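# Move the rope-reel pole onto the empty wall rack

## Task

Take the pole that has the rope reel on it and set it on the wall rack that currently has no pole. At the end the pole must be fully seated in the slots of both brackets and the reel must hang motionless. The robot must then release it and back away. The robot must not fall or finish leaning over, or the task fails. A result that stays in place only because the robot is holding it does not count.

## Robot and tools

Robot: a Rainbow Robotics RB-Y1 on a two-wheel differential base with two rear casters. The base is 0.66 m long and 0.58 m wide, and its front edge sits 0.10 m ahead of the drive axle. It has a head with a camera, two 7-joint arms each ending in a parallel gripper with a wrist camera, and a folding torso. The torso is driven by four joints: squat (ankle, knee and hip together), shift, pitch and yaw. A loose object may occasionally get a small random shove.

Frames: the base frame has its origin on the floor midway between the drive wheels, with x forward, y left and z up. The chest, left_hand and right_hand poses are reported in this frame. The chest point is on the spine 0.08 m below the shoulders; its x axis is the facing direction and z runs up the spine. A hand point is midway between the finger pads; the fingers point along its -z and close along its x. Printed hand positions can be off, more so when the arm is stretched. Odometry is the base frame as it was when the scene began. It counts wheel rotation only, so slipping looks like travel. Heading runs -3.142 to 3.142, positive to the left.

Tool execute_actions: argument actions is a list of zero or one action; cameras optionally names head_camera, left_wrist_camera, right_wrist_camera or all (omitted or null means all, an empty list means none). An empty actions list just reports the state and images. An action may contain:
- base: exactly one relative command. translate_m is a straight drive offset from the current spot, in metres, -3 to 3, forward positive. rotate_rad is a turn in place, in radians, -3.2 to 3.2, counter-clockwise seen from above positive. There is no sideways motion.
- joints: a single dictionary covering the whole robot, keyed by joint name, each value an absolute target in radians (grippers in metres). Ranges: torso_squat_rad 0 to 1.2 (0 is standing tall); torso_shift_rad -0.3 to 0.6 (positive pushes hips forward); torso_pitch_rad -0.2 to 1.4 (positive leans forward); torso_yaw_rad -1.5 to 1.5 (positive left). Combined torso rules: squat+shift <= 1.52; squat-shift+pitch <= 1.57; shift+0.5 pitch-0.4 squat <= 0.7; shift+0.3 pitch-0.5 squat <= 0.39; breaking one leaves the torso short with off_target. Arm joints, left and right: shoulder_pitch -2.356 to 2.356 (0 hangs down, negative swings forward and up); left_shoulder_roll_rad 0 to 3.141 (positive raises the arm outward), right_shoulder_roll_rad -3.141 to 0 (negative raises it outward); shoulder_yaw -2.094 to 2.094 (positive turns a bent forearm left on both sides); elbow -2.617 to 0.01 (0 straight, negative bends); forearm_roll -3.141 to 3.141; wrist_pitch -1.57 to 1.919 (negative tips the hand forward); hand_roll -2.705 to 2.705 (rolls positive counter-clockwise from above when the arm hangs, both sides); left_gripper_m and right_gripper_m 0 to 0.1, the opening between pads. head_pan_rad -0.523 to 0.523 (relative to chest, positive left); head_tilt_rad -0.35 to 1.57 (positive looks down). Joints count as arrived within 0.02 rad, grippers within 0.004 m.
- speeds: caps for this action only, translate_m 0.05 to 0.4 m/s and rotate_rad 0.1 to 1.509 rad/s (the maxima are the defaults). A base move needing over 8.667 s is refused.
- min_time_s: 0.1 to 8, the minimum duration of each arm and head motion in the action.
All parts start together. Unknown keys or out-of-range values reject the whole call with no motion. A joint or base left out may still be pushing toward an earlier target.

Tool wait: seconds from 0 to 10; sends nothing new and returns state and images. zoom_image: camera plus region [x0, y0, x1, y1] in pixels of that camera's latest full image, at most 504 by 504; head_camera images are 896x504, wrist images 644x364. read_manual: returns licence texts only. finished_scene: pass the scene number; it is final and reports success, so call it only once the pole is settled and the robot is clear.

Reading results: base_status and joint_status give how each motion ended. done: reached (for the base, wheels turned the commanded amount, slip possible). off_target: came to rest short, maybe still pushing. contact_stop: hit something pushing back hard; stopped_with_arm: torso halted because an arm contact-stopped; time_out: took too long; limit_stop_at_<name>: a built-in limit halted it; limit_stop_at_own_body: self-collision guard stopped it before touching. After such stops the group (the four torso joints, or the seven joints of one arm) drops its targets and holds. Back off the stopped part first, arms before torso. If both hands share one object and the torso contact-stops as soon as it starts with nothing in the way, re-send every arm joint at its current reported value, then retry the torso. joint command not followed (with a cause line) means a self-collision check held back that arm's targets; not_followed may be retried later. on_its_own lists what this call didn't command; held at is a target, not a position. A gripper squeezing an object reads off_target, which is normal; command at least 0.005 m under the object's width.

Avoid: the base does not stop for furniture and can keep shoving; the bent leg can poke ahead of the base front, and a leg meeting furniture can push the robot backward unseen by odometry. Each arm is rated 3 kg; heavy loads far ahead of the wheels can tip the robot with nothing to stop it. Never let the arms or grippers strike or press each other. Torque at a joint's load limit (shoulders 63.7, elbows 32.7, wrist joints 22.7 N m) freezes the robot 10 s. Motors heat under load; warnings from 65 °C, and at 80 °C the arm brakes until cool. Do not drop, slam or slide the pole or reel, and do not knock things over.

Each tool is called after "Emit:" as name(argument=value, ...), one argument or row to a line, values as JSON.

## Session

Emit:
execute_actions(
  actions=[],
)

Scene clock: 0.00 s.
Motor temperatures (°C, as the motors report them): left_arm=[32 30 34 32 35 35 33] | right_arm=[32 30 34 31 38 34 34]
base_odometry: x=+0.000 y=+0.000 heading=+0.000 (m, m, rad; odometry frame)
base_status: not commanded
joint_positions: torso_squat_rad=+0.350 torso_shift_rad=-0.001 torso_pitch_rad=-0.002 torso_yaw_rad=+0.000 left_shoulder_pitch_rad=+0.007 left_shoulder_roll_rad=+0.046 left_shoulder_yaw_rad=-0.037 left_elbow_rad=-0.159 left_forearm_roll_rad=+0.040 left_wrist_pitch_rad=-0.004 left_hand_roll_rad=+0.032 left_gripper_m=+0.100 right_shoulder_pitch_rad=-0.007 right_shoulder_roll_rad=-0.020 right_shoulder_yaw_rad=+0.023 right_elbow_rad=-0.289 right_forearm_roll_rad=-0.036 right_wrist_pitch_rad=-0.030 right_hand_roll_rad=+0.005 right_gripper_m=+0.100 head_pan_rad=+0.000 head_tilt_rad=+0.401
joint_status: not commanded
chest: x=-0.2294 y=-0.0005 z=+1.2474 quat_wxyz=(+1.000, +0.000, -0.001, +0.000) (m; base frame)
left_hand: x=-0.1549 y=+0.2522 z=+0.5667 quat_wxyz=(+0.997, +0.019, -0.079, +0.017) (m; base frame)
right_hand: x=-0.0762 y=-0.2316 z=+0.5797 quat_wxyz=(+0.987, -0.006, -0.163, -0.001) (m; base frame)
pictures: head_camera, left_wrist_camera, right_wrist_camera
Images, in order (width x height): head_camera 896x504, left_wrist_camera 644x364, right_wrist_camera 644x364.

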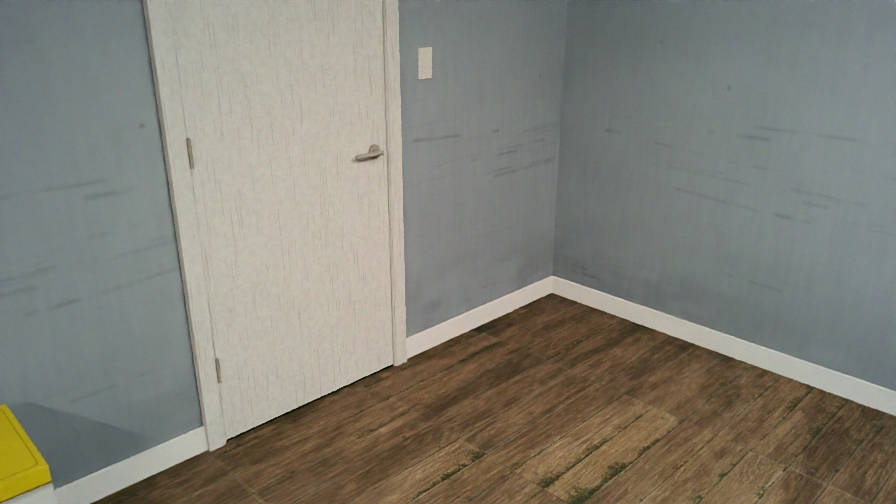

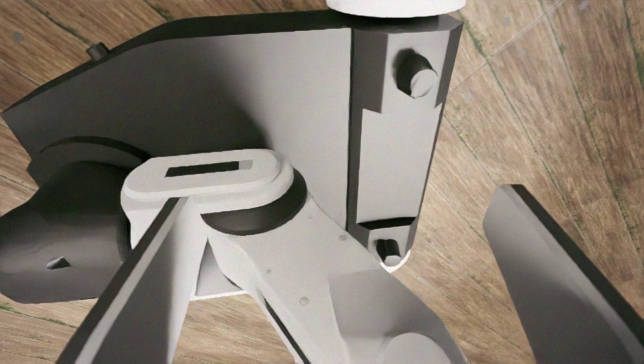

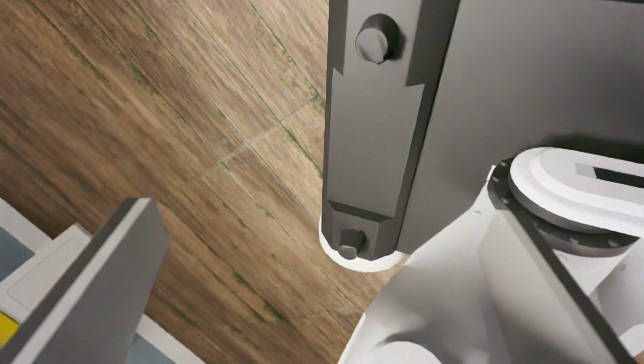

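Emit:
execute_actions(
  actions=[
    {"base":{"rotate_rad":1.6},"joints":{"head_pan_rad":-0.5,"head_tilt_rad":0.3}},
  ],
  cameras=["head_camera"],
)

Emit:
execute_actions(
  actions=[
    {"joints":{"head_pan_rad":0.5}},
  ],
  cameras=["head_camera"],
)

Emit:
execute_actions(
  actions=[
    {"base":{"rotate_rad":2.1},"joints":{"head_pan_rad":-0.5}},
  ],
  cameras=["head_camera"],
)

Emit:
execute_actions(
  actions=[
    {"joints":{"head_pan_rad":0.5}},
  ],
  cameras=["head_camera"],
)

Scene clock: 11.27 s.
Motor temperatures (°C, as the motors report them): left_arm=[32 30 34 32 35 35 33] | right_arm=[32 30 34 32 38 34 34]
base_odometry: x=+0.000 y=+0.000 heading=+1.600 (m, m, rad; odometry frame)
base_status: done
joint_positions: torso_squat_rad=+0.350 torso_shift_rad=-0.001 torso_pitch_rad=-0.002 torso_yaw_rad=+0.000 left_shoulder_pitch_rad=+0.007 left_shoulder_roll_rad=+0.046 left_shoulder_yaw_rad=-0.037 left_elbow_rad=-0.159 left_forearm_roll_rad=+0.040 left_wrist_pitch_rad=-0.004 left_hand_roll_rad=+0.032 left_gripper_m=+0.100 right_shoulder_pitch_rad=-0.007 right_shoulder_roll_rad=-0.020 right_shoulder_yaw_rad=+0.023 right_elbow_rad=-0.289 right_forearm_roll_rad=-0.036 right_wrist_pitch_rad=-0.030 right_hand_roll_rad=+0.005 right_gripper_m=+0.100 head_pan_rad=-0.500 head_tilt_rad=+0.300
joint_status: all done
chest: x=-0.2294 y=-0.0005 z=+1.2474 quat_wxyz=(+1.000, +0.000, -0.001, +0.000) (m; base frame)
left_hand: x=-0.1549 y=+0.2522 z=+0.5667 quat_wxyz=(+0.997, +0.019, -0.079, +0.017) (m; base frame)
right_hand: x=-0.0762 y=-0.2316 z=+0.5797 quat_wxyz=(+0.987, -0.006, -0.163, -0.001) (m; base frame)
pictures: head_camera
Images, in order (width x height): head_camera 896x504.

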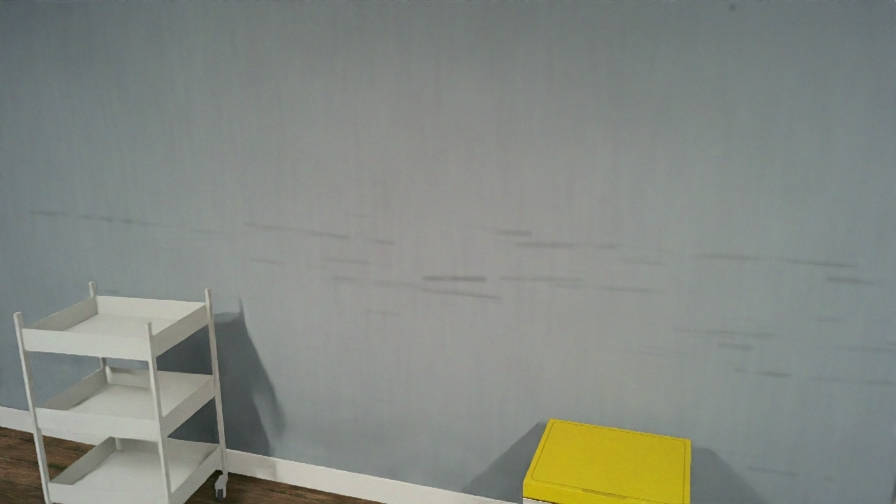

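Scene clock: 12.60 s.
Motor temperatures (°C, as the motors report them): left_arm=[32 30 34 32 35 35 33] | right_arm=[32 30 34 32 38 34 34]
base_odometry: x=+0.000 y=+0.000 heading=+1.600 (m, m, rad; odometry frame)
base_status: not commanded
joint_positions: torso_squat_rad=+0.350 torso_shift_rad=-0.001 torso_pitch_rad=-0.002 torso_yaw_rad=+0.000 left_shoulder_pitch_rad=+0.007 left_shoulder_roll_rad=+0.046 left_shoulder_yaw_rad=-0.037 left_elbow_rad=-0.159 left_forearm_roll_rad=+0.040 left_wrist_pitch_rad=-0.004 left_hand_roll_rad=+0.032 left_gripper_m=+0.100 right_shoulder_pitch_rad=-0.007 right_shoulder_roll_rad=-0.020 right_shoulder_yaw_rad=+0.023 right_elbow_rad=-0.289 right_forearm_roll_rad=-0.036 right_wrist_pitch_rad=-0.030 right_hand_roll_rad=+0.005 right_gripper_m=+0.100 head_pan_rad=+0.500 head_tilt_rad=+0.300
joint_status: all done
chest: x=-0.2294 y=-0.0005 z=+1.2474 quat_wxyz=(+1.000, +0.000, -0.001, +0.000) (m; base frame)
left_hand: x=-0.1549 y=+0.2522 z=+0.5667 quat_wxyz=(+0.997, +0.019, -0.079, +0.017) (m; base frame)
right_hand: x=-0.0762 y=-0.2316 z=+0.5797 quat_wxyz=(+0.987, -0.006, -0.163, -0.001) (m; base frame)
pictures: head_camera
Images, in order (width x height): head_camera 896x504.

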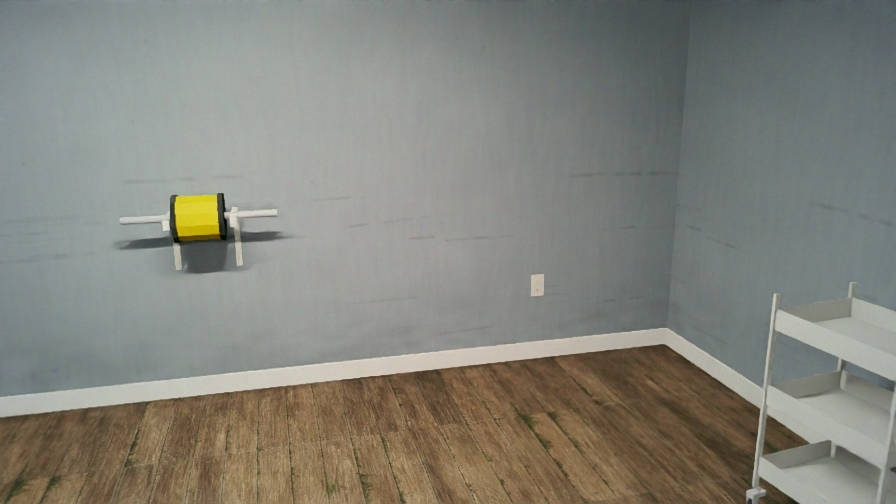

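Scene clock: 17.17 s.
Motor temperatures (°C, as the motors report them): left_arm=[32 30 34 32 35 35 33] | right_arm=[32 30 34 32 38 34 34]
base_odometry: x=+0.000 y=+0.000 heading=-2.584 (m, m, rad; odometry frame)
base_status: done
joint_positions: torso_squat_rad=+0.350 torso_shift_rad=-0.001 torso_pitch_rad=-0.002 torso_yaw_rad=+0.000 left_shoulder_pitch_rad=+0.007 left_shoulder_roll_rad=+0.046 left_shoulder_yaw_rad=-0.037 left_elbow_rad=-0.159 left_forearm_roll_rad=+0.040 left_wrist_pitch_rad=-0.004 left_hand_roll_rad=+0.032 left_gripper_m=+0.100 right_shoulder_pitch_rad=-0.007 right_shoulder_roll_rad=-0.020 right_shoulder_yaw_rad=+0.023 right_elbow_rad=-0.289 right_forearm_roll_rad=-0.036 right_wrist_pitch_rad=-0.030 right_hand_roll_rad=+0.005 right_gripper_m=+0.100 head_pan_rad=-0.500 head_tilt_rad=+0.300
joint_status: all done
chest: x=-0.2294 y=-0.0005 z=+1.2474 quat_wxyz=(+1.000, +0.000, -0.001, +0.000) (m; base frame)
left_hand: x=-0.1550 y=+0.2522 z=+0.5667 quat_wxyz=(+0.997, +0.019, -0.079, +0.017) (m; base frame)
right_hand: x=-0.0762 y=-0.2316 z=+0.5797 quat_wxyz=(+0.987, -0.006, -0.163, -0.001) (m; base frame)
pictures: head_camera
Images, in order (width x height): head_camera 896x504.

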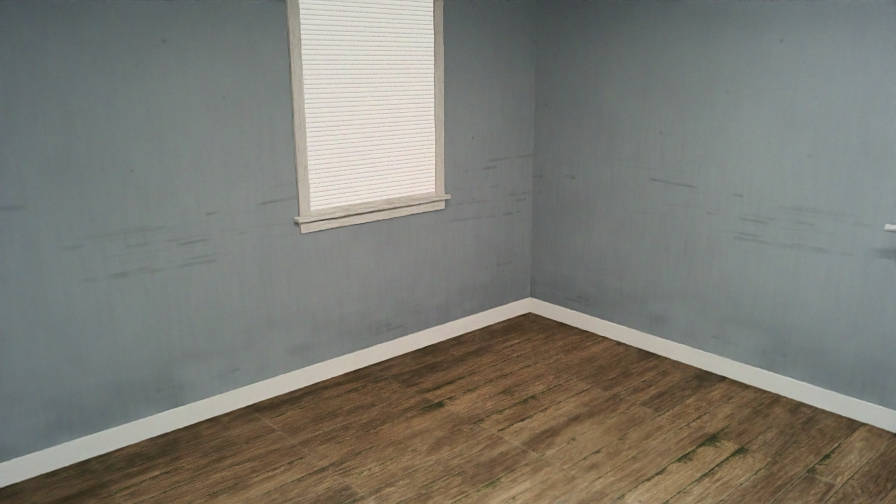

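Scene clock: 18.50 s.
Motor temperatures (°C, as the motors report them): left_arm=[32 30 34 32 35 35 33] | right_arm=[32 30 34 32 38 34 34]
base_odometry: x=+0.000 y=+0.000 heading=-2.584 (m, m, rad; odometry frame)
base_status: not commanded
joint_positions: torso_squat_rad=+0.350 torso_shift_rad=-0.001 torso_pitch_rad=-0.002 torso_yaw_rad=+0.000 left_shoulder_pitch_rad=+0.007 left_shoulder_roll_rad=+0.046 left_shoulder_yaw_rad=-0.037 left_elbow_rad=-0.159 left_forearm_roll_rad=+0.040 left_wrist_pitch_rad=-0.004 left_hand_roll_rad=+0.032 left_gripper_m=+0.100 right_shoulder_pitch_rad=-0.007 right_shoulder_roll_rad=-0.020 right_shoulder_yaw_rad=+0.023 right_elbow_rad=-0.289 right_forearm_roll_rad=-0.036 right_wrist_pitch_rad=-0.030 right_hand_roll_rad=+0.005 right_gripper_m=+0.100 head_pan_rad=+0.500 head_tilt_rad=+0.300
joint_status: all done
chest: x=-0.2294 y=-0.0005 z=+1.2474 quat_wxyz=(+1.000, +0.000, -0.001, +0.000) (m; base frame)
left_hand: x=-0.1550 y=+0.2522 z=+0.5667 quat_wxyz=(+0.997, +0.019, -0.079, +0.017) (m; base frame)
right_hand: x=-0.0762 y=-0.2316 z=+0.5797 quat_wxyz=(+0.987, -0.006, -0.163, -0.001) (m; base frame)
pictures: head_camera
Images, in order (width x height): head_camera 896x504.

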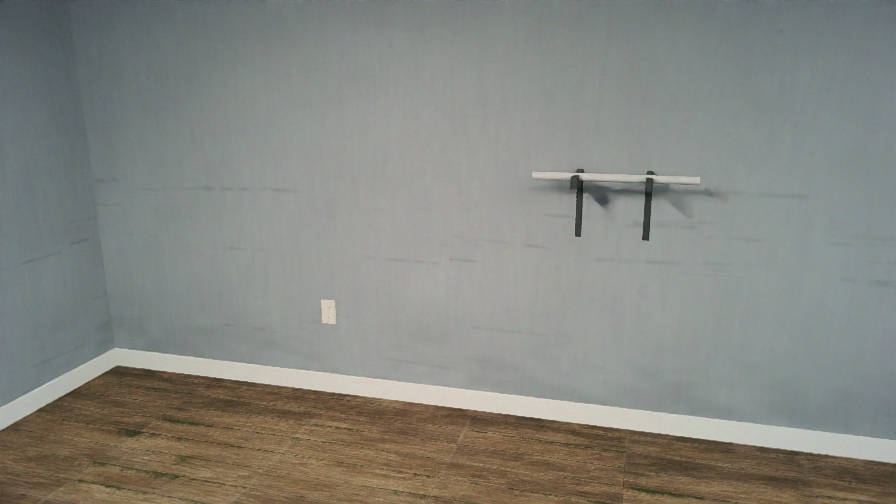

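Emit:
execute_actions(
  actions=[
    {"base":{"rotate_rad":1.55},"joints":{"head_pan_rad":0}},
  ],
  cameras=["head_camera"],
)

Scene clock: 32.17 s.
Motor temperatures (°C, as the motors report them): left_arm=[32 30 34 32 35 35 33] | right_arm=[32 30 34 32 38 34 34]
base_odometry: x=+0.000 y=+0.000 heading=-1.034 (m, m, rad; odometry frame)
base_status: done
joint_positions: torso_squat_rad=+0.350 torso_shift_rad=-0.001 torso_pitch_rad=-0.002 torso_yaw_rad=+0.000 left_shoulder_pitch_rad=+0.007 left_shoulder_roll_rad=+0.046 left_shoulder_yaw_rad=-0.037 left_elbow_rad=-0.159 left_forearm_roll_rad=+0.040 left_wrist_pitch_rad=-0.004 left_hand_roll_rad=+0.032 left_gripper_m=+0.100 right_shoulder_pitch_rad=-0.007 right_shoulder_roll_rad=-0.020 right_shoulder_yaw_rad=+0.023 right_elbow_rad=-0.289 right_forearm_roll_rad=-0.036 right_wrist_pitch_rad=-0.030 right_hand_roll_rad=+0.005 right_gripper_m=+0.100 head_pan_rad=+0.000 head_tilt_rad=+0.300
joint_status: all done
chest: x=-0.2294 y=-0.0005 z=+1.2474 quat_wxyz=(+1.000, +0.000, -0.001, +0.000) (m; base frame)
left_hand: x=-0.1550 y=+0.2522 z=+0.5667 quat_wxyz=(+0.997, +0.019, -0.079, +0.017) (m; base frame)
right_hand: x=-0.0762 y=-0.2316 z=+0.5797 quat_wxyz=(+0.987, -0.006, -0.163, -0.001) (m; base frame)
pictures: head_camera
Images, in order (width x height): head_camera 896x504.

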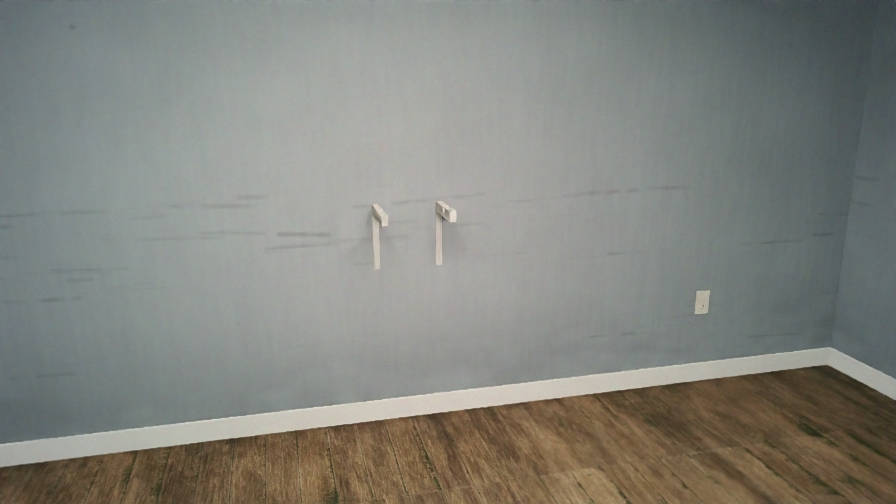

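Emit:
execute_actions(
  actions=[
    {"base":{"rotate_rad":-2.66},"joints":{"left_elbow_rad":-1.57,"right_elbow_rad":-1.57,"left_shoulder_pitch_rad":0,"right_shoulder_pitch_rad":0,"left_shoulder_roll_rad":0.03,"right_shoulder_roll_rad":-0.03,"left_shoulder_yaw_rad":0,"right_shoulder_yaw_rad":0,"left_forearm_roll_rad":0,"right_forearm_roll_rad":0,"left_wrist_pitch_rad":0,"right_wrist_pitch_rad":0,"left_hand_roll_rad":0,"right_hand_roll_rad":0,"torso_squat_rad":0.85}},
  ],
  cameras=[],
)

Emit:
execute_actions(
  actions=[
    {"base":{"translate_m":1.65}},
  ],
  cameras=[],
)

Emit:
execute_actions(
  actions=[
    {"base":{"rotate_rad":-0.26},"joints":{"head_tilt_rad":0.5}},
  ],
)

Scene clock: 66.97 s.
Motor temperatures (°C, as the motors report them): left_arm=[32 30 34 33 35 35 33] | right_arm=[32 30 34 32 38 34 34]
base_odometry: x=+0.000 y=+0.000 heading=+2.589 (m, m, rad; odometry frame)
base_status: done
joint_positions: torso_squat_rad=+0.850 torso_shift_rad=-0.001 torso_pitch_rad=-0.002 torso_yaw_rad=+0.000 left_shoulder_pitch_rad=+0.000 left_shoulder_roll_rad=+0.030 left_shoulder_yaw_rad=+0.000 left_elbow_rad=-1.570 left_forearm_roll_rad=+0.000 left_wrist_pitch_rad=+0.000 left_hand_roll_rad=+0.000 left_gripper_m=+0.100 right_shoulder_pitch_rad=+0.000 right_shoulder_roll_rad=-0.030 right_shoulder_yaw_rad=+0.000 right_elbow_rad=-1.570 right_forearm_roll_rad=+0.000 right_wrist_pitch_rad=+0.000 right_hand_roll_rad=+0.000 right_gripper_m=+0.100 head_pan_rad=+0.000 head_tilt_rad=+0.300
joint_status: all done
chest: x=-0.2293 y=-0.0004 z=+1.0519 quat_wxyz=(+1.000, +0.000, -0.001, +0.000) (m; base frame)
left_hand: x=+0.2888 y=+0.2290 z=+0.8260 quat_wxyz=(+0.707, +0.011, -0.708, -0.011) (m; base frame)
right_hand: x=+0.2889 y=-0.2294 z=+0.8260 quat_wxyz=(+0.706, -0.010, -0.708, +0.010) (m; base frame)
pictures: none
No camera images: the call's "cameras" was empty. Leave "cameras" out to get every camera's image.

Scene clock: 72.53 s.
Motor temperatures (°C, as the motors report them): left_arm=[32 30 34 33 35 35 33] | right_arm=[32 30 34 32 38 34 34]
base_odometry: x=-1.404 y=+0.866 heading=+2.589 (m, m, rad; odometry frame)
base_status: done
joint_positions: torso_squat_rad=+0.850 torso_shift_rad=-0.001 torso_pitch_rad=-0.002 torso_yaw_rad=+0.000 left_shoulder_pitch_rad=+0.000 left_shoulder_roll_rad=+0.030 left_shoulder_yaw_rad=+0.000 left_elbow_rad=-1.570 left_forearm_roll_rad=+0.000 left_wrist_pitch_rad=+0.000 left_hand_roll_rad=+0.000 left_gripper_m=+0.100 right_shoulder_pitch_rad=+0.000 right_shoulder_roll_rad=-0.030 right_shoulder_yaw_rad=+0.000 right_elbow_rad=-1.570 right_forearm_roll_rad=+0.000 right_wrist_pitch_rad=+0.000 right_hand_roll_rad=+0.000 right_gripper_m=+0.100 head_pan_rad=+0.000 head_tilt_rad=+0.300
joint_status: not commanded
chest: x=-0.2291 y=-0.0004 z=+1.0519 quat_wxyz=(+1.000, +0.000, -0.001, +0.000) (m; base frame)
left_hand: x=+0.2889 y=+0.2290 z=+0.8258 quat_wxyz=(+0.707, +0.011, -0.707, -0.011) (m; base frame)
right_hand: x=+0.2890 y=-0.2294 z=+0.8259 quat_wxyz=(+0.706, -0.010, -0.708, +0.010) (m; base frame)
pictures: none
No camera images: the call's "cameras" was empty. Leave "cameras" out to get every camera's image.

Scene clock: 74.30 s.
Motor temperatures (°C, as the motors report them): left_arm=[32 30 34 33 35 35 33] | right_arm=[32 30 34 32 38 34 34]
base_odometry: x=-1.404 y=+0.866 heading=+2.329 (m, m, rad; odometry frame)
base_status: done
joint_positions: torso_squat_rad=+0.850 torso_shift_rad=-0.001 torso_pitch_rad=-0.002 torso_yaw_rad=+0.000 left_shoulder_pitch_rad=+0.000 left_shoulder_roll_rad=+0.030 left_shoulder_yaw_rad=+0.000 left_elbow_rad=-1.570 left_forearm_roll_rad=+0.000 left_wrist_pitch_rad=+0.000 left_hand_roll_rad=+0.000 left_gripper_m=+0.100 right_shoulder_pitch_rad=+0.000 right_shoulder_roll_rad=-0.030 right_shoulder_yaw_rad=+0.000 right_elbow_rad=-1.570 right_forearm_roll_rad=+0.000 right_wrist_pitch_rad=+0.000 right_hand_roll_rad=+0.000 right_gripper_m=+0.100 head_pan_rad=+0.000 head_tilt_rad=+0.500
joint_status: all done
chest: x=-0.2291 y=-0.0004 z=+1.0519 quat_wxyz=(+1.000, +0.000, -0.001, +0.000) (m; base frame)
left_hand: x=+0.2889 y=+0.2290 z=+0.8258 quat_wxyz=(+0.707, +0.011, -0.707, -0.011) (m; base frame)
right_hand: x=+0.2890 y=-0.2294 z=+0.8259 quat_wxyz=(+0.706, -0.010, -0.708, +0.010) (m; base frame)
pictures: head_camera, left_wrist_camera, right_wrist_camera
Images, in order (width x height): head_camera 896x504, left_wrist_camera 644x364, right_wrist_camera 644x364.

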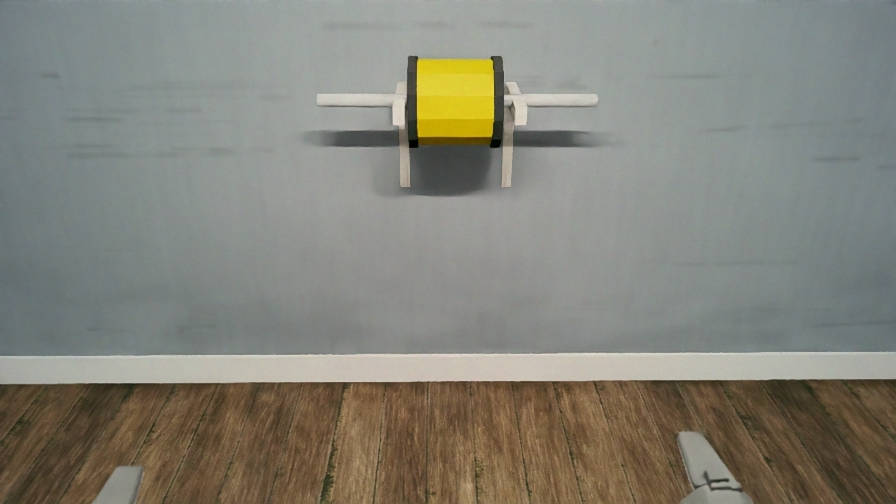

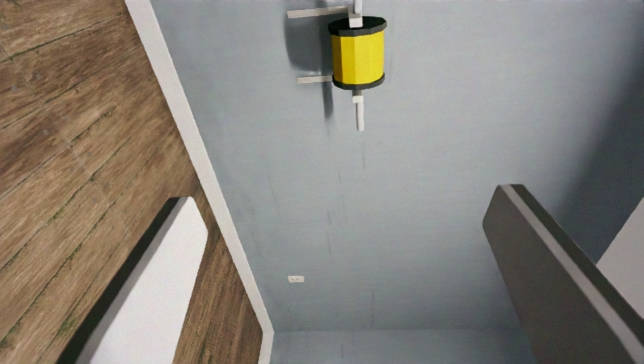

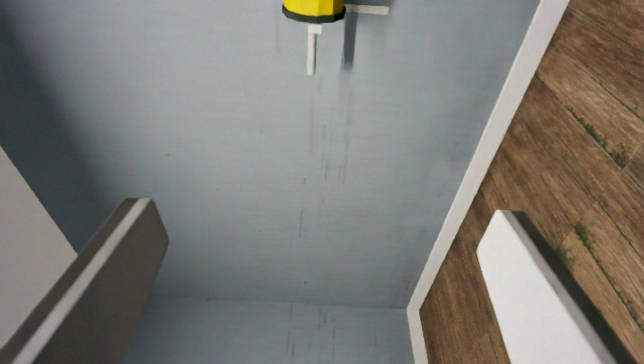

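Emit:
execute_actions(
  actions=[
    {"base":{"translate_m":0.72},"joints":{"head_tilt_rad":0.7,"torso_squat_rad":0.8}},
  ],
)

Scene clock: 82.00 s.
Motor temperatures (°C, as the motors report them): left_arm=[32 30 34 33 35 35 33] | right_arm=[32 30 34 32 38 35 34]
base_odometry: x=-1.899 y=+1.389 heading=+2.328 (m, m, rad; odometry frame)
base_status: done
joint_positions: torso_squat_rad=+0.800 torso_shift_rad=-0.001 torso_pitch_rad=-0.002 torso_yaw_rad=+0.000 left_shoulder_pitch_rad=+0.000 left_shoulder_roll_rad=+0.030 left_shoulder_yaw_rad=+0.000 left_elbow_rad=-1.570 left_forearm_roll_rad=+0.000 left_wrist_pitch_rad=+0.000 left_hand_roll_rad=+0.000 left_gripper_m=+0.100 right_shoulder_pitch_rad=+0.000 right_shoulder_roll_rad=-0.030 right_shoulder_yaw_rad=+0.000 right_elbow_rad=-1.570 right_forearm_roll_rad=+0.000 right_wrist_pitch_rad=+0.000 right_hand_roll_rad=+0.000 right_gripper_m=+0.100 head_pan_rad=+0.000 head_tilt_rad=+0.700
joint_status: all done
chest: x=-0.2292 y=-0.0004 z=+1.0776 quat_wxyz=(+1.000, +0.000, -0.001, +0.000) (m; base frame)
left_hand: x=+0.2889 y=+0.2290 z=+0.8515 quat_wxyz=(+0.707, +0.011, -0.707, -0.011) (m; base frame)
right_hand: x=+0.2889 y=-0.2294 z=+0.8516 quat_wxyz=(+0.706, -0.010, -0.708, +0.010) (m; base frame)
pictures: head_camera, left_wrist_camera, right_wrist_camera
Images, in order (width x height): head_camera 896x504, left_wrist_camera 644x364, right_wrist_camera 644x364.

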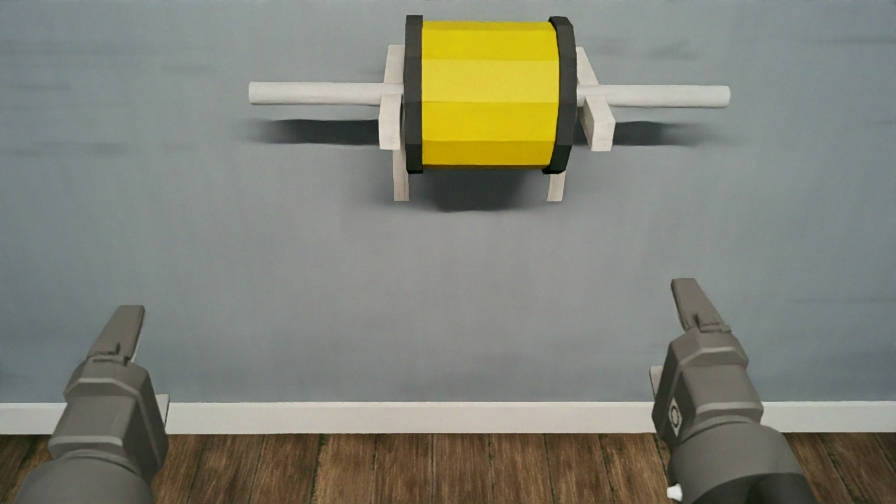

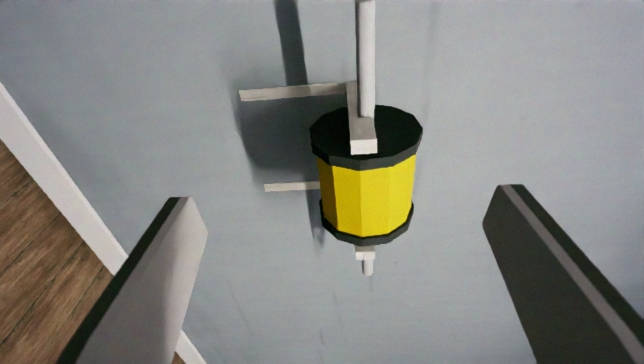

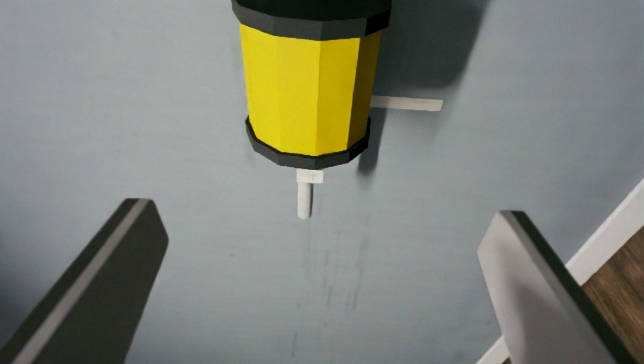

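Emit:
execute_actions(
  actions=[
    {"base":{"rotate_rad":-0.55},"joints":{"torso_squat_rad":0.76}},
  ],
  cameras=[],
)

Emit:
execute_actions(
  actions=[
    {"base":{"translate_m":0.15}},
  ],
  cameras=[],
)

Emit:
execute_actions(
  actions=[
    {"base":{"rotate_rad":0.52}},
  ],
)

Scene clock: 101.43 s.
Motor temperatures (°C, as the motors report them): left_arm=[32 30 34 33 35 35 33] | right_arm=[32 30 34 33 38 35 34]
base_odometry: x=-1.899 y=+1.389 heading=+1.779 (m, m, rad; odometry frame)
base_status: done
joint_positions: torso_squat_rad=+0.760 torso_shift_rad=-0.001 torso_pitch_rad=-0.002 torso_yaw_rad=+0.000 left_shoulder_pitch_rad=+0.000 left_shoulder_roll_rad=+0.030 left_shoulder_yaw_rad=+0.000 left_elbow_rad=-1.570 left_forearm_roll_rad=+0.000 left_wrist_pitch_rad=+0.000 left_hand_roll_rad=+0.000 left_gripper_m=+0.100 right_shoulder_pitch_rad=+0.000 right_shoulder_roll_rad=-0.030 right_shoulder_yaw_rad=+0.000 right_elbow_rad=-1.570 right_forearm_roll_rad=+0.000 right_wrist_pitch_rad=+0.000 right_hand_roll_rad=+0.000 right_gripper_m=+0.100 head_pan_rad=+0.000 head_tilt_rad=+0.700
joint_status: all done
chest: x=-0.2292 y=-0.0004 z=+1.0973 quat_wxyz=(+1.000, +0.000, -0.001, +0.000) (m; base frame)
left_hand: x=+0.2888 y=+0.2290 z=+0.8712 quat_wxyz=(+0.707, +0.011, -0.707, -0.011) (m; base frame)
right_hand: x=+0.2889 y=-0.2294 z=+0.8713 quat_wxyz=(+0.706, -0.010, -0.708, +0.010) (m; base frame)
pictures: none
No camera images: the call's "cameras" was empty. Leave "cameras" out to get every camera's image.

Scene clock: 103.10 s.
Motor temperatures (°C, as the motors report them): left_arm=[32 30 34 33 35 35 33] | right_arm=[32 30 34 33 38 35 34]
base_odometry: x=-1.930 y=+1.536 heading=+1.778 (m, m, rad; odometry frame)
base_status: done
joint_positions: torso_squat_rad=+0.760 torso_shift_rad=-0.001 torso_pitch_rad=-0.002 torso_yaw_rad=+0.000 left_shoulder_pitch_rad=+0.000 left_shoulder_roll_rad=+0.030 left_shoulder_yaw_rad=+0.000 left_elbow_rad=-1.570 left_forearm_roll_rad=+0.000 left_wrist_pitch_rad=+0.000 left_hand_roll_rad=+0.000 left_gripper_m=+0.100 right_shoulder_pitch_rad=+0.000 right_shoulder_roll_rad=-0.030 right_shoulder_yaw_rad=+0.000 right_elbow_rad=-1.570 right_forearm_roll_rad=+0.000 right_wrist_pitch_rad=+0.000 right_hand_roll_rad=+0.000 right_gripper_m=+0.100 head_pan_rad=+0.000 head_tilt_rad=+0.700
joint_status: not commanded
chest: x=-0.2292 y=-0.0004 z=+1.0973 quat_wxyz=(+1.000, +0.000, -0.001, +0.000) (m; base frame)
left_hand: x=+0.2889 y=+0.2290 z=+0.8712 quat_wxyz=(+0.707, +0.011, -0.707, -0.011) (m; base frame)
right_hand: x=+0.2889 y=-0.2294 z=+0.8713 quat_wxyz=(+0.706, -0.010, -0.708, +0.010) (m; base frame)
pictures: none
No camera images: the call's "cameras" was empty. Leave "cameras" out to get every camera's image.

Scene clock: 105.50 s.
Motor temperatures (°C, as the motors report them): left_arm=[32 30 34 33 35 35 33] | right_arm=[33 30 34 33 38 35 34]
base_odometry: x=-1.930 y=+1.536 heading=+2.298 (m, m, rad; odometry frame)
base_status: done
joint_positions: torso_squat_rad=+0.760 torso_shift_rad=-0.001 torso_pitch_rad=-0.002 torso_yaw_rad=+0.000 left_shoulder_pitch_rad=+0.000 left_shoulder_roll_rad=+0.030 left_shoulder_yaw_rad=+0.000 left_elbow_rad=-1.570 left_forearm_roll_rad=+0.000 left_wrist_pitch_rad=+0.000 left_hand_roll_rad=+0.000 left_gripper_m=+0.100 right_shoulder_pitch_rad=+0.000 right_shoulder_roll_rad=-0.030 right_shoulder_yaw_rad=+0.000 right_elbow_rad=-1.570 right_forearm_roll_rad=+0.000 right_wrist_pitch_rad=+0.000 right_hand_roll_rad=+0.000 right_gripper_m=+0.100 head_pan_rad=+0.000 head_tilt_rad=+0.700
joint_status: not commanded
chest: x=-0.2292 y=-0.0004 z=+1.0973 quat_wxyz=(+1.000, +0.000, -0.001, +0.000) (m; base frame)
left_hand: x=+0.2888 y=+0.2289 z=+0.8712 quat_wxyz=(+0.707, +0.011, -0.707, -0.011) (m; base frame)
right_hand: x=+0.2889 y=-0.2294 z=+0.8713 quat_wxyz=(+0.706, -0.010, -0.708, +0.010) (m; base frame)
pictures: head_camera, left_wrist_camera, right_wrist_camera
Images, in order (width x height): head_camera 896x504, left_wrist_camera 644x364, right_wrist_camera 644x364.

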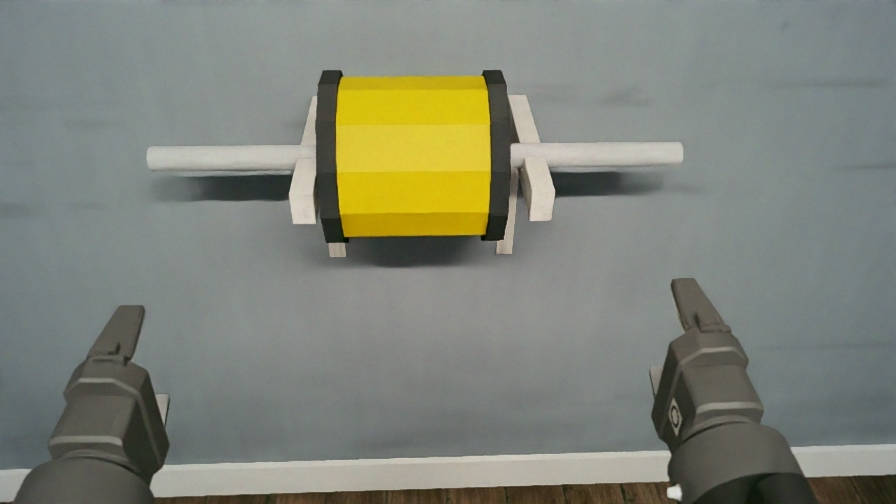

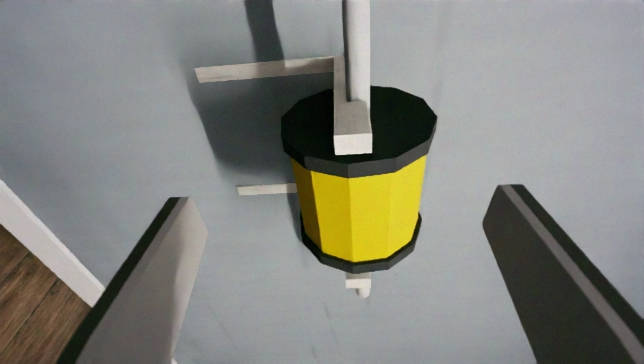

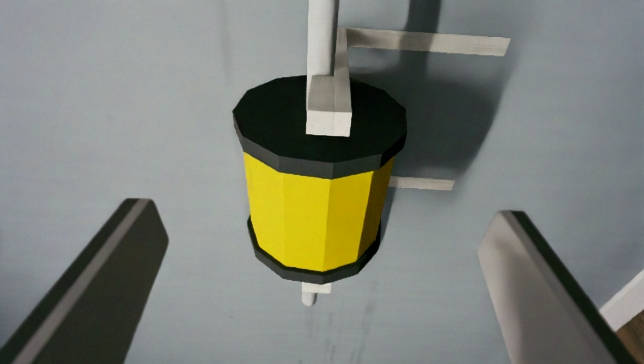

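Emit:
execute_actions(
  actions=[
    {"base":{"translate_m":0.2},"speeds":{"translate_m":0.15}},
  ],
)

Scene clock: 112.47 s.
Motor temperatures (°C, as the motors report them): left_arm=[32 30 34 33 35 35 33] | right_arm=[33 30 34 33 38 35 34]
base_odometry: x=-2.063 y=+1.685 heading=+2.298 (m, m, rad; odometry frame)
base_status: done
joint_positions: torso_squat_rad=+0.760 torso_shift_rad=-0.001 torso_pitch_rad=-0.002 torso_yaw_rad=+0.000 left_shoulder_pitch_rad=+0.000 left_shoulder_roll_rad=+0.030 left_shoulder_yaw_rad=+0.000 left_elbow_rad=-1.570 left_forearm_roll_rad=+0.000 left_wrist_pitch_rad=+0.000 left_hand_roll_rad=+0.000 left_gripper_m=+0.100 right_shoulder_pitch_rad=+0.000 right_shoulder_roll_rad=-0.030 right_shoulder_yaw_rad=+0.000 right_elbow_rad=-1.570 right_forearm_roll_rad=+0.000 right_wrist_pitch_rad=+0.000 right_hand_roll_rad=+0.000 right_gripper_m=+0.100 head_pan_rad=+0.000 head_tilt_rad=+0.700
joint_status: not commanded
chest: x=-0.2291 y=-0.0004 z=+1.0973 quat_wxyz=(+1.000, +0.000, -0.001, +0.000) (m; base frame)
left_hand: x=+0.2889 y=+0.2289 z=+0.8712 quat_wxyz=(+0.707, +0.011, -0.707, -0.011) (m; base frame)
right_hand: x=+0.2889 y=-0.2294 z=+0.8712 quat_wxyz=(+0.706, -0.010, -0.708, +0.010) (m; base frame)
pictures: head_camera, left_wrist_camera, right_wrist_camera
Images, in order (width x height): head_camera 896x504, left_wrist_camera 644x364, right_wrist_camera 644x364.

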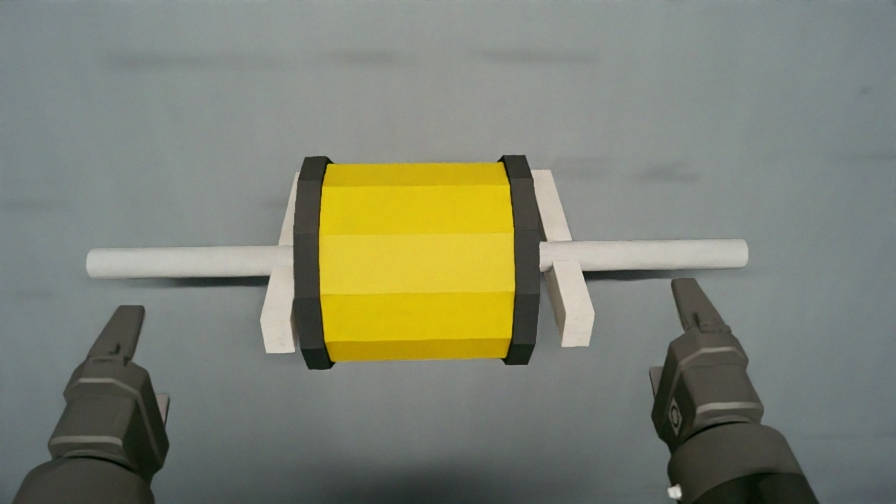

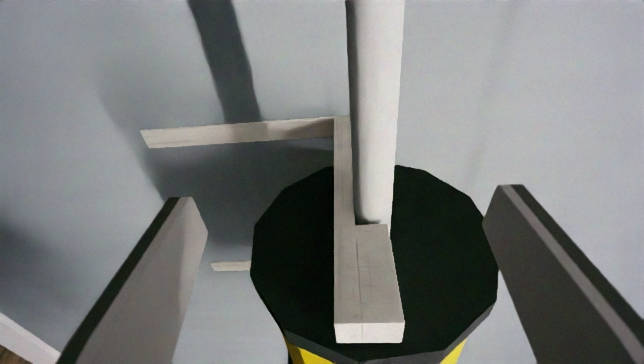

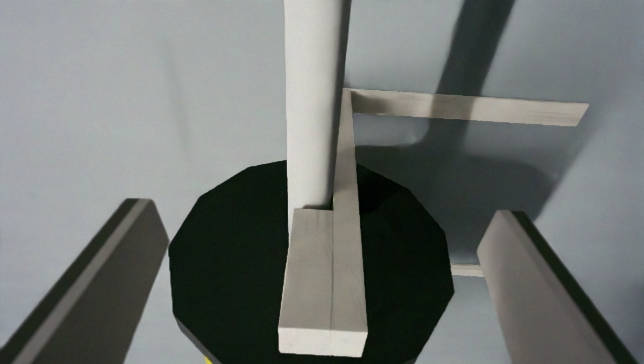

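Emit:
execute_actions(
  actions=[
    {"base":{"translate_m":0.1},"joints":{"left_elbow_rad":-1.605},"speeds":{"translate_m":0.1}},
  ],
)

Scene clock: 118.47 s.
Motor temperatures (°C, as the motors report them): left_arm=[32 30 34 33 35 35 33] | right_arm=[33 30 34 33 38 35 34]
base_odometry: x=-2.129 y=+1.760 heading=+2.299 (m, m, rad; odometry frame)
base_status: done
joint_positions: torso_squat_rad=+0.760 torso_shift_rad=-0.001 torso_pitch_rad=-0.002 torso_yaw_rad=+0.000 left_shoulder_pitch_rad=+0.000 left_shoulder_roll_rad=+0.030 left_shoulder_yaw_rad=+0.000 left_elbow_rad=-1.605 left_forearm_roll_rad=+0.000 left_wrist_pitch_rad=+0.000 left_hand_roll_rad=+0.000 left_gripper_m=+0.100 right_shoulder_pitch_rad=+0.000 right_shoulder_roll_rad=-0.030 right_shoulder_yaw_rad=+0.000 right_elbow_rad=-1.570 right_forearm_roll_rad=+0.000 right_wrist_pitch_rad=+0.000 right_hand_roll_rad=+0.000 right_gripper_m=+0.100 head_pan_rad=+0.000 head_tilt_rad=+0.700
joint_status: all done
chest: x=-0.2292 y=-0.0004 z=+1.0973 quat_wxyz=(+1.000, +0.000, -0.001, +0.000) (m; base frame)
left_hand: x=+0.2896 y=+0.2284 z=+0.8882 quat_wxyz=(+0.694, +0.011, -0.720, -0.011) (m; base frame)
right_hand: x=+0.2889 y=-0.2294 z=+0.8712 quat_wxyz=(+0.706, -0.010, -0.708, +0.010) (m; base frame)
pictures: head_camera, left_wrist_camera, right_wrist_camera
Images, in order (width x height): head_camera 896x504, left_wrist_camera 644x364, right_wrist_camera 644x364.

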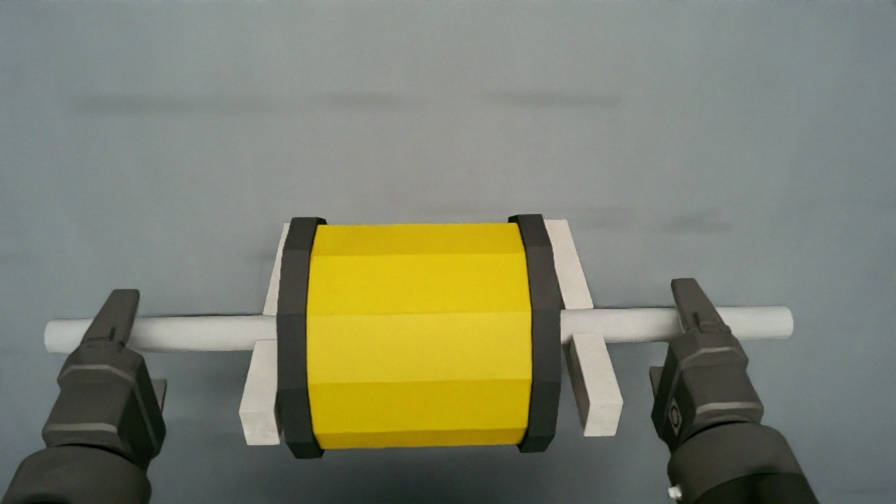

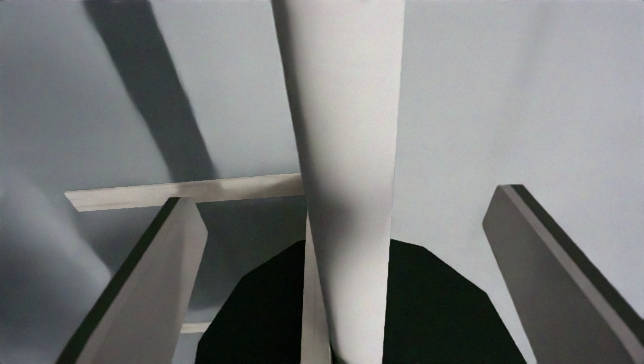

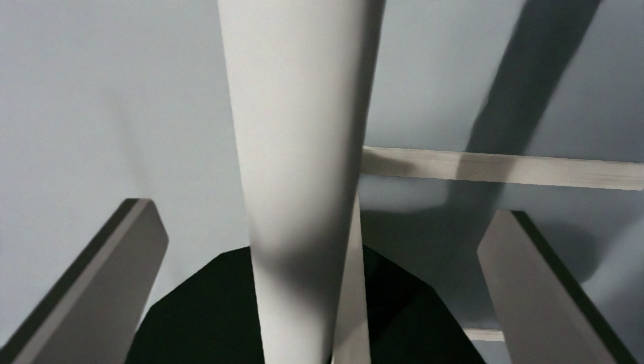

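Emit:
execute_actions(
  actions=[
    {"base":{"translate_m":0.033},"joints":{"right_elbow_rad":-1.58},"speeds":{"translate_m":0.06}},
  ],
  cameras=[],
)

Emit:
execute_actions(
  actions=[
    {"joints":{"left_gripper_m":0.015,"right_gripper_m":0.015}},
  ],
)

Scene clock: 125.03 s.
Motor temperatures (°C, as the motors report them): left_arm=[32 30 34 33 35 35 33] | right_arm=[33 30 34 33 38 35 34]
base_odometry: x=-2.151 y=+1.784 heading=+2.300 (m, m, rad; odometry frame)
base_status: done
joint_positions: torso_squat_rad=+0.760 torso_shift_rad=-0.001 torso_pitch_rad=-0.002 torso_yaw_rad=+0.000 left_shoulder_pitch_rad=+0.000 left_shoulder_roll_rad=+0.030 left_shoulder_yaw_rad=+0.000 left_elbow_rad=-1.605 left_forearm_roll_rad=+0.000 left_wrist_pitch_rad=+0.000 left_hand_roll_rad=+0.000 left_gripper_m=+0.100 right_shoulder_pitch_rad=+0.000 right_shoulder_roll_rad=-0.030 right_shoulder_yaw_rad=+0.000 right_elbow_rad=-1.580 right_forearm_roll_rad=+0.000 right_wrist_pitch_rad=+0.000 right_hand_roll_rad=+0.000 right_gripper_m=+0.100 head_pan_rad=+0.000 head_tilt_rad=+0.700
joint_status: all done
chest: x=-0.2292 y=-0.0004 z=+1.0973 quat_wxyz=(+1.000, +0.000, -0.001, +0.000) (m; base frame)
left_hand: x=+0.2896 y=+0.2284 z=+0.8882 quat_wxyz=(+0.694, +0.011, -0.720, -0.011) (m; base frame)
right_hand: x=+0.2892 y=-0.2293 z=+0.8761 quat_wxyz=(+0.703, -0.010, -0.711, +0.010) (m; base frame)
pictures: none
No camera images: the call's "cameras" was empty. Leave "cameras" out to get every camera's image.

Scene clock: 126.37 s.
Motor temperatures (°C, as the motors report them): left_arm=[32 30 34 33 35 35 33] | right_arm=[33 30 34 33 38 35 34]
base_odometry: x=-2.151 y=+1.784 heading=+2.300 (m, m, rad; odometry frame)
base_status: not commanded
joint_positions: torso_squat_rad=+0.760 torso_shift_rad=-0.001 torso_pitch_rad=-0.003 torso_yaw_rad=+0.000 left_shoulder_pitch_rad=-0.002 left_shoulder_roll_rad=+0.030 left_shoulder_yaw_rad=+0.000 left_elbow_rad=-1.607 left_forearm_roll_rad=+0.000 left_wrist_pitch_rad=-0.001 left_hand_roll_rad=+0.000 left_gripper_m=+0.029 right_shoulder_pitch_rad=-0.001 right_shoulder_roll_rad=-0.030 right_shoulder_yaw_rad=+0.000 right_elbow_rad=-1.582 right_forearm_roll_rad=+0.000 right_wrist_pitch_rad=-0.001 right_hand_roll_rad=+0.000 right_gripper_m=+0.029 head_pan_rad=+0.000 head_tilt_rad=+0.700
joint_status: left_gripper_m off_target (ended at +0.029, target +0.015); right_gripper_m off_target (ended at +0.029, target +0.015)
chest: x=-0.2297 y=-0.0004 z=+1.0973 quat_wxyz=(+1.000, +0.000, -0.002, +0.000) (m; base frame)
left_hand: x=+0.2898 y=+0.2282 z=+0.8907 quat_wxyz=(+0.692, +0.010, -0.722, -0.011) (m; base frame)
right_hand: x=+0.2893 y=-0.2291 z=+0.8782 quat_wxyz=(+0.701, -0.010, -0.713, +0.011) (m; base frame)
pictures: head_camera, left_wrist_camera, right_wrist_camera
Images, in order (width x height): head_camera 896x504, left_wrist_camera 644x364, right_wrist_camera 644x364.

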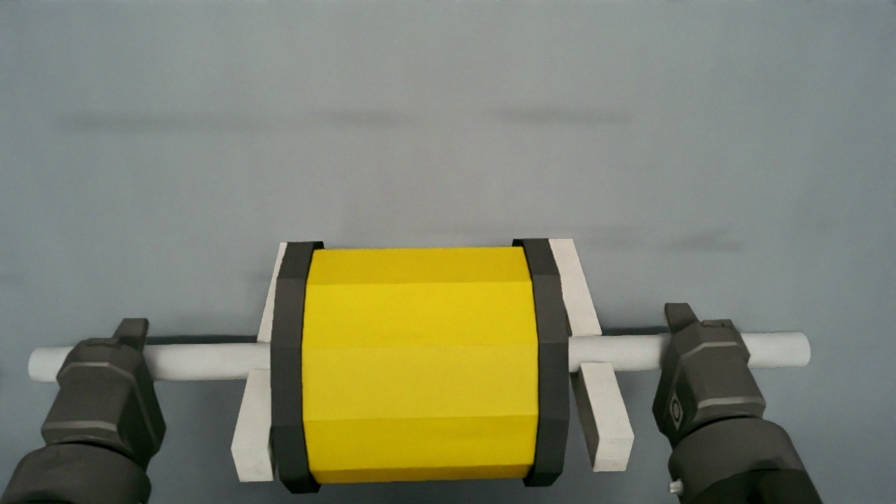

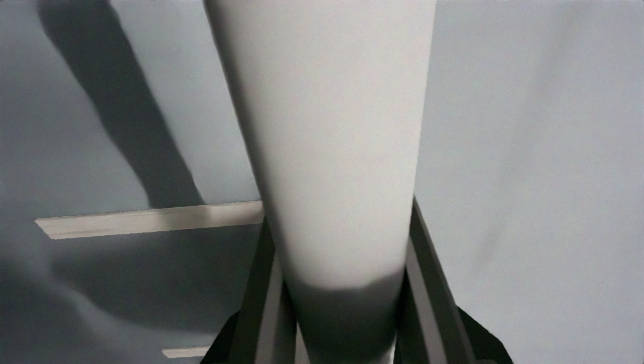

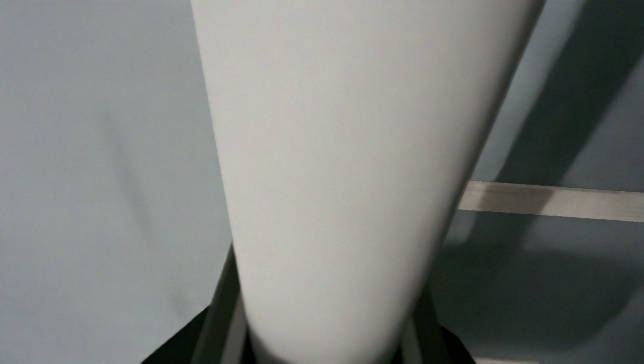

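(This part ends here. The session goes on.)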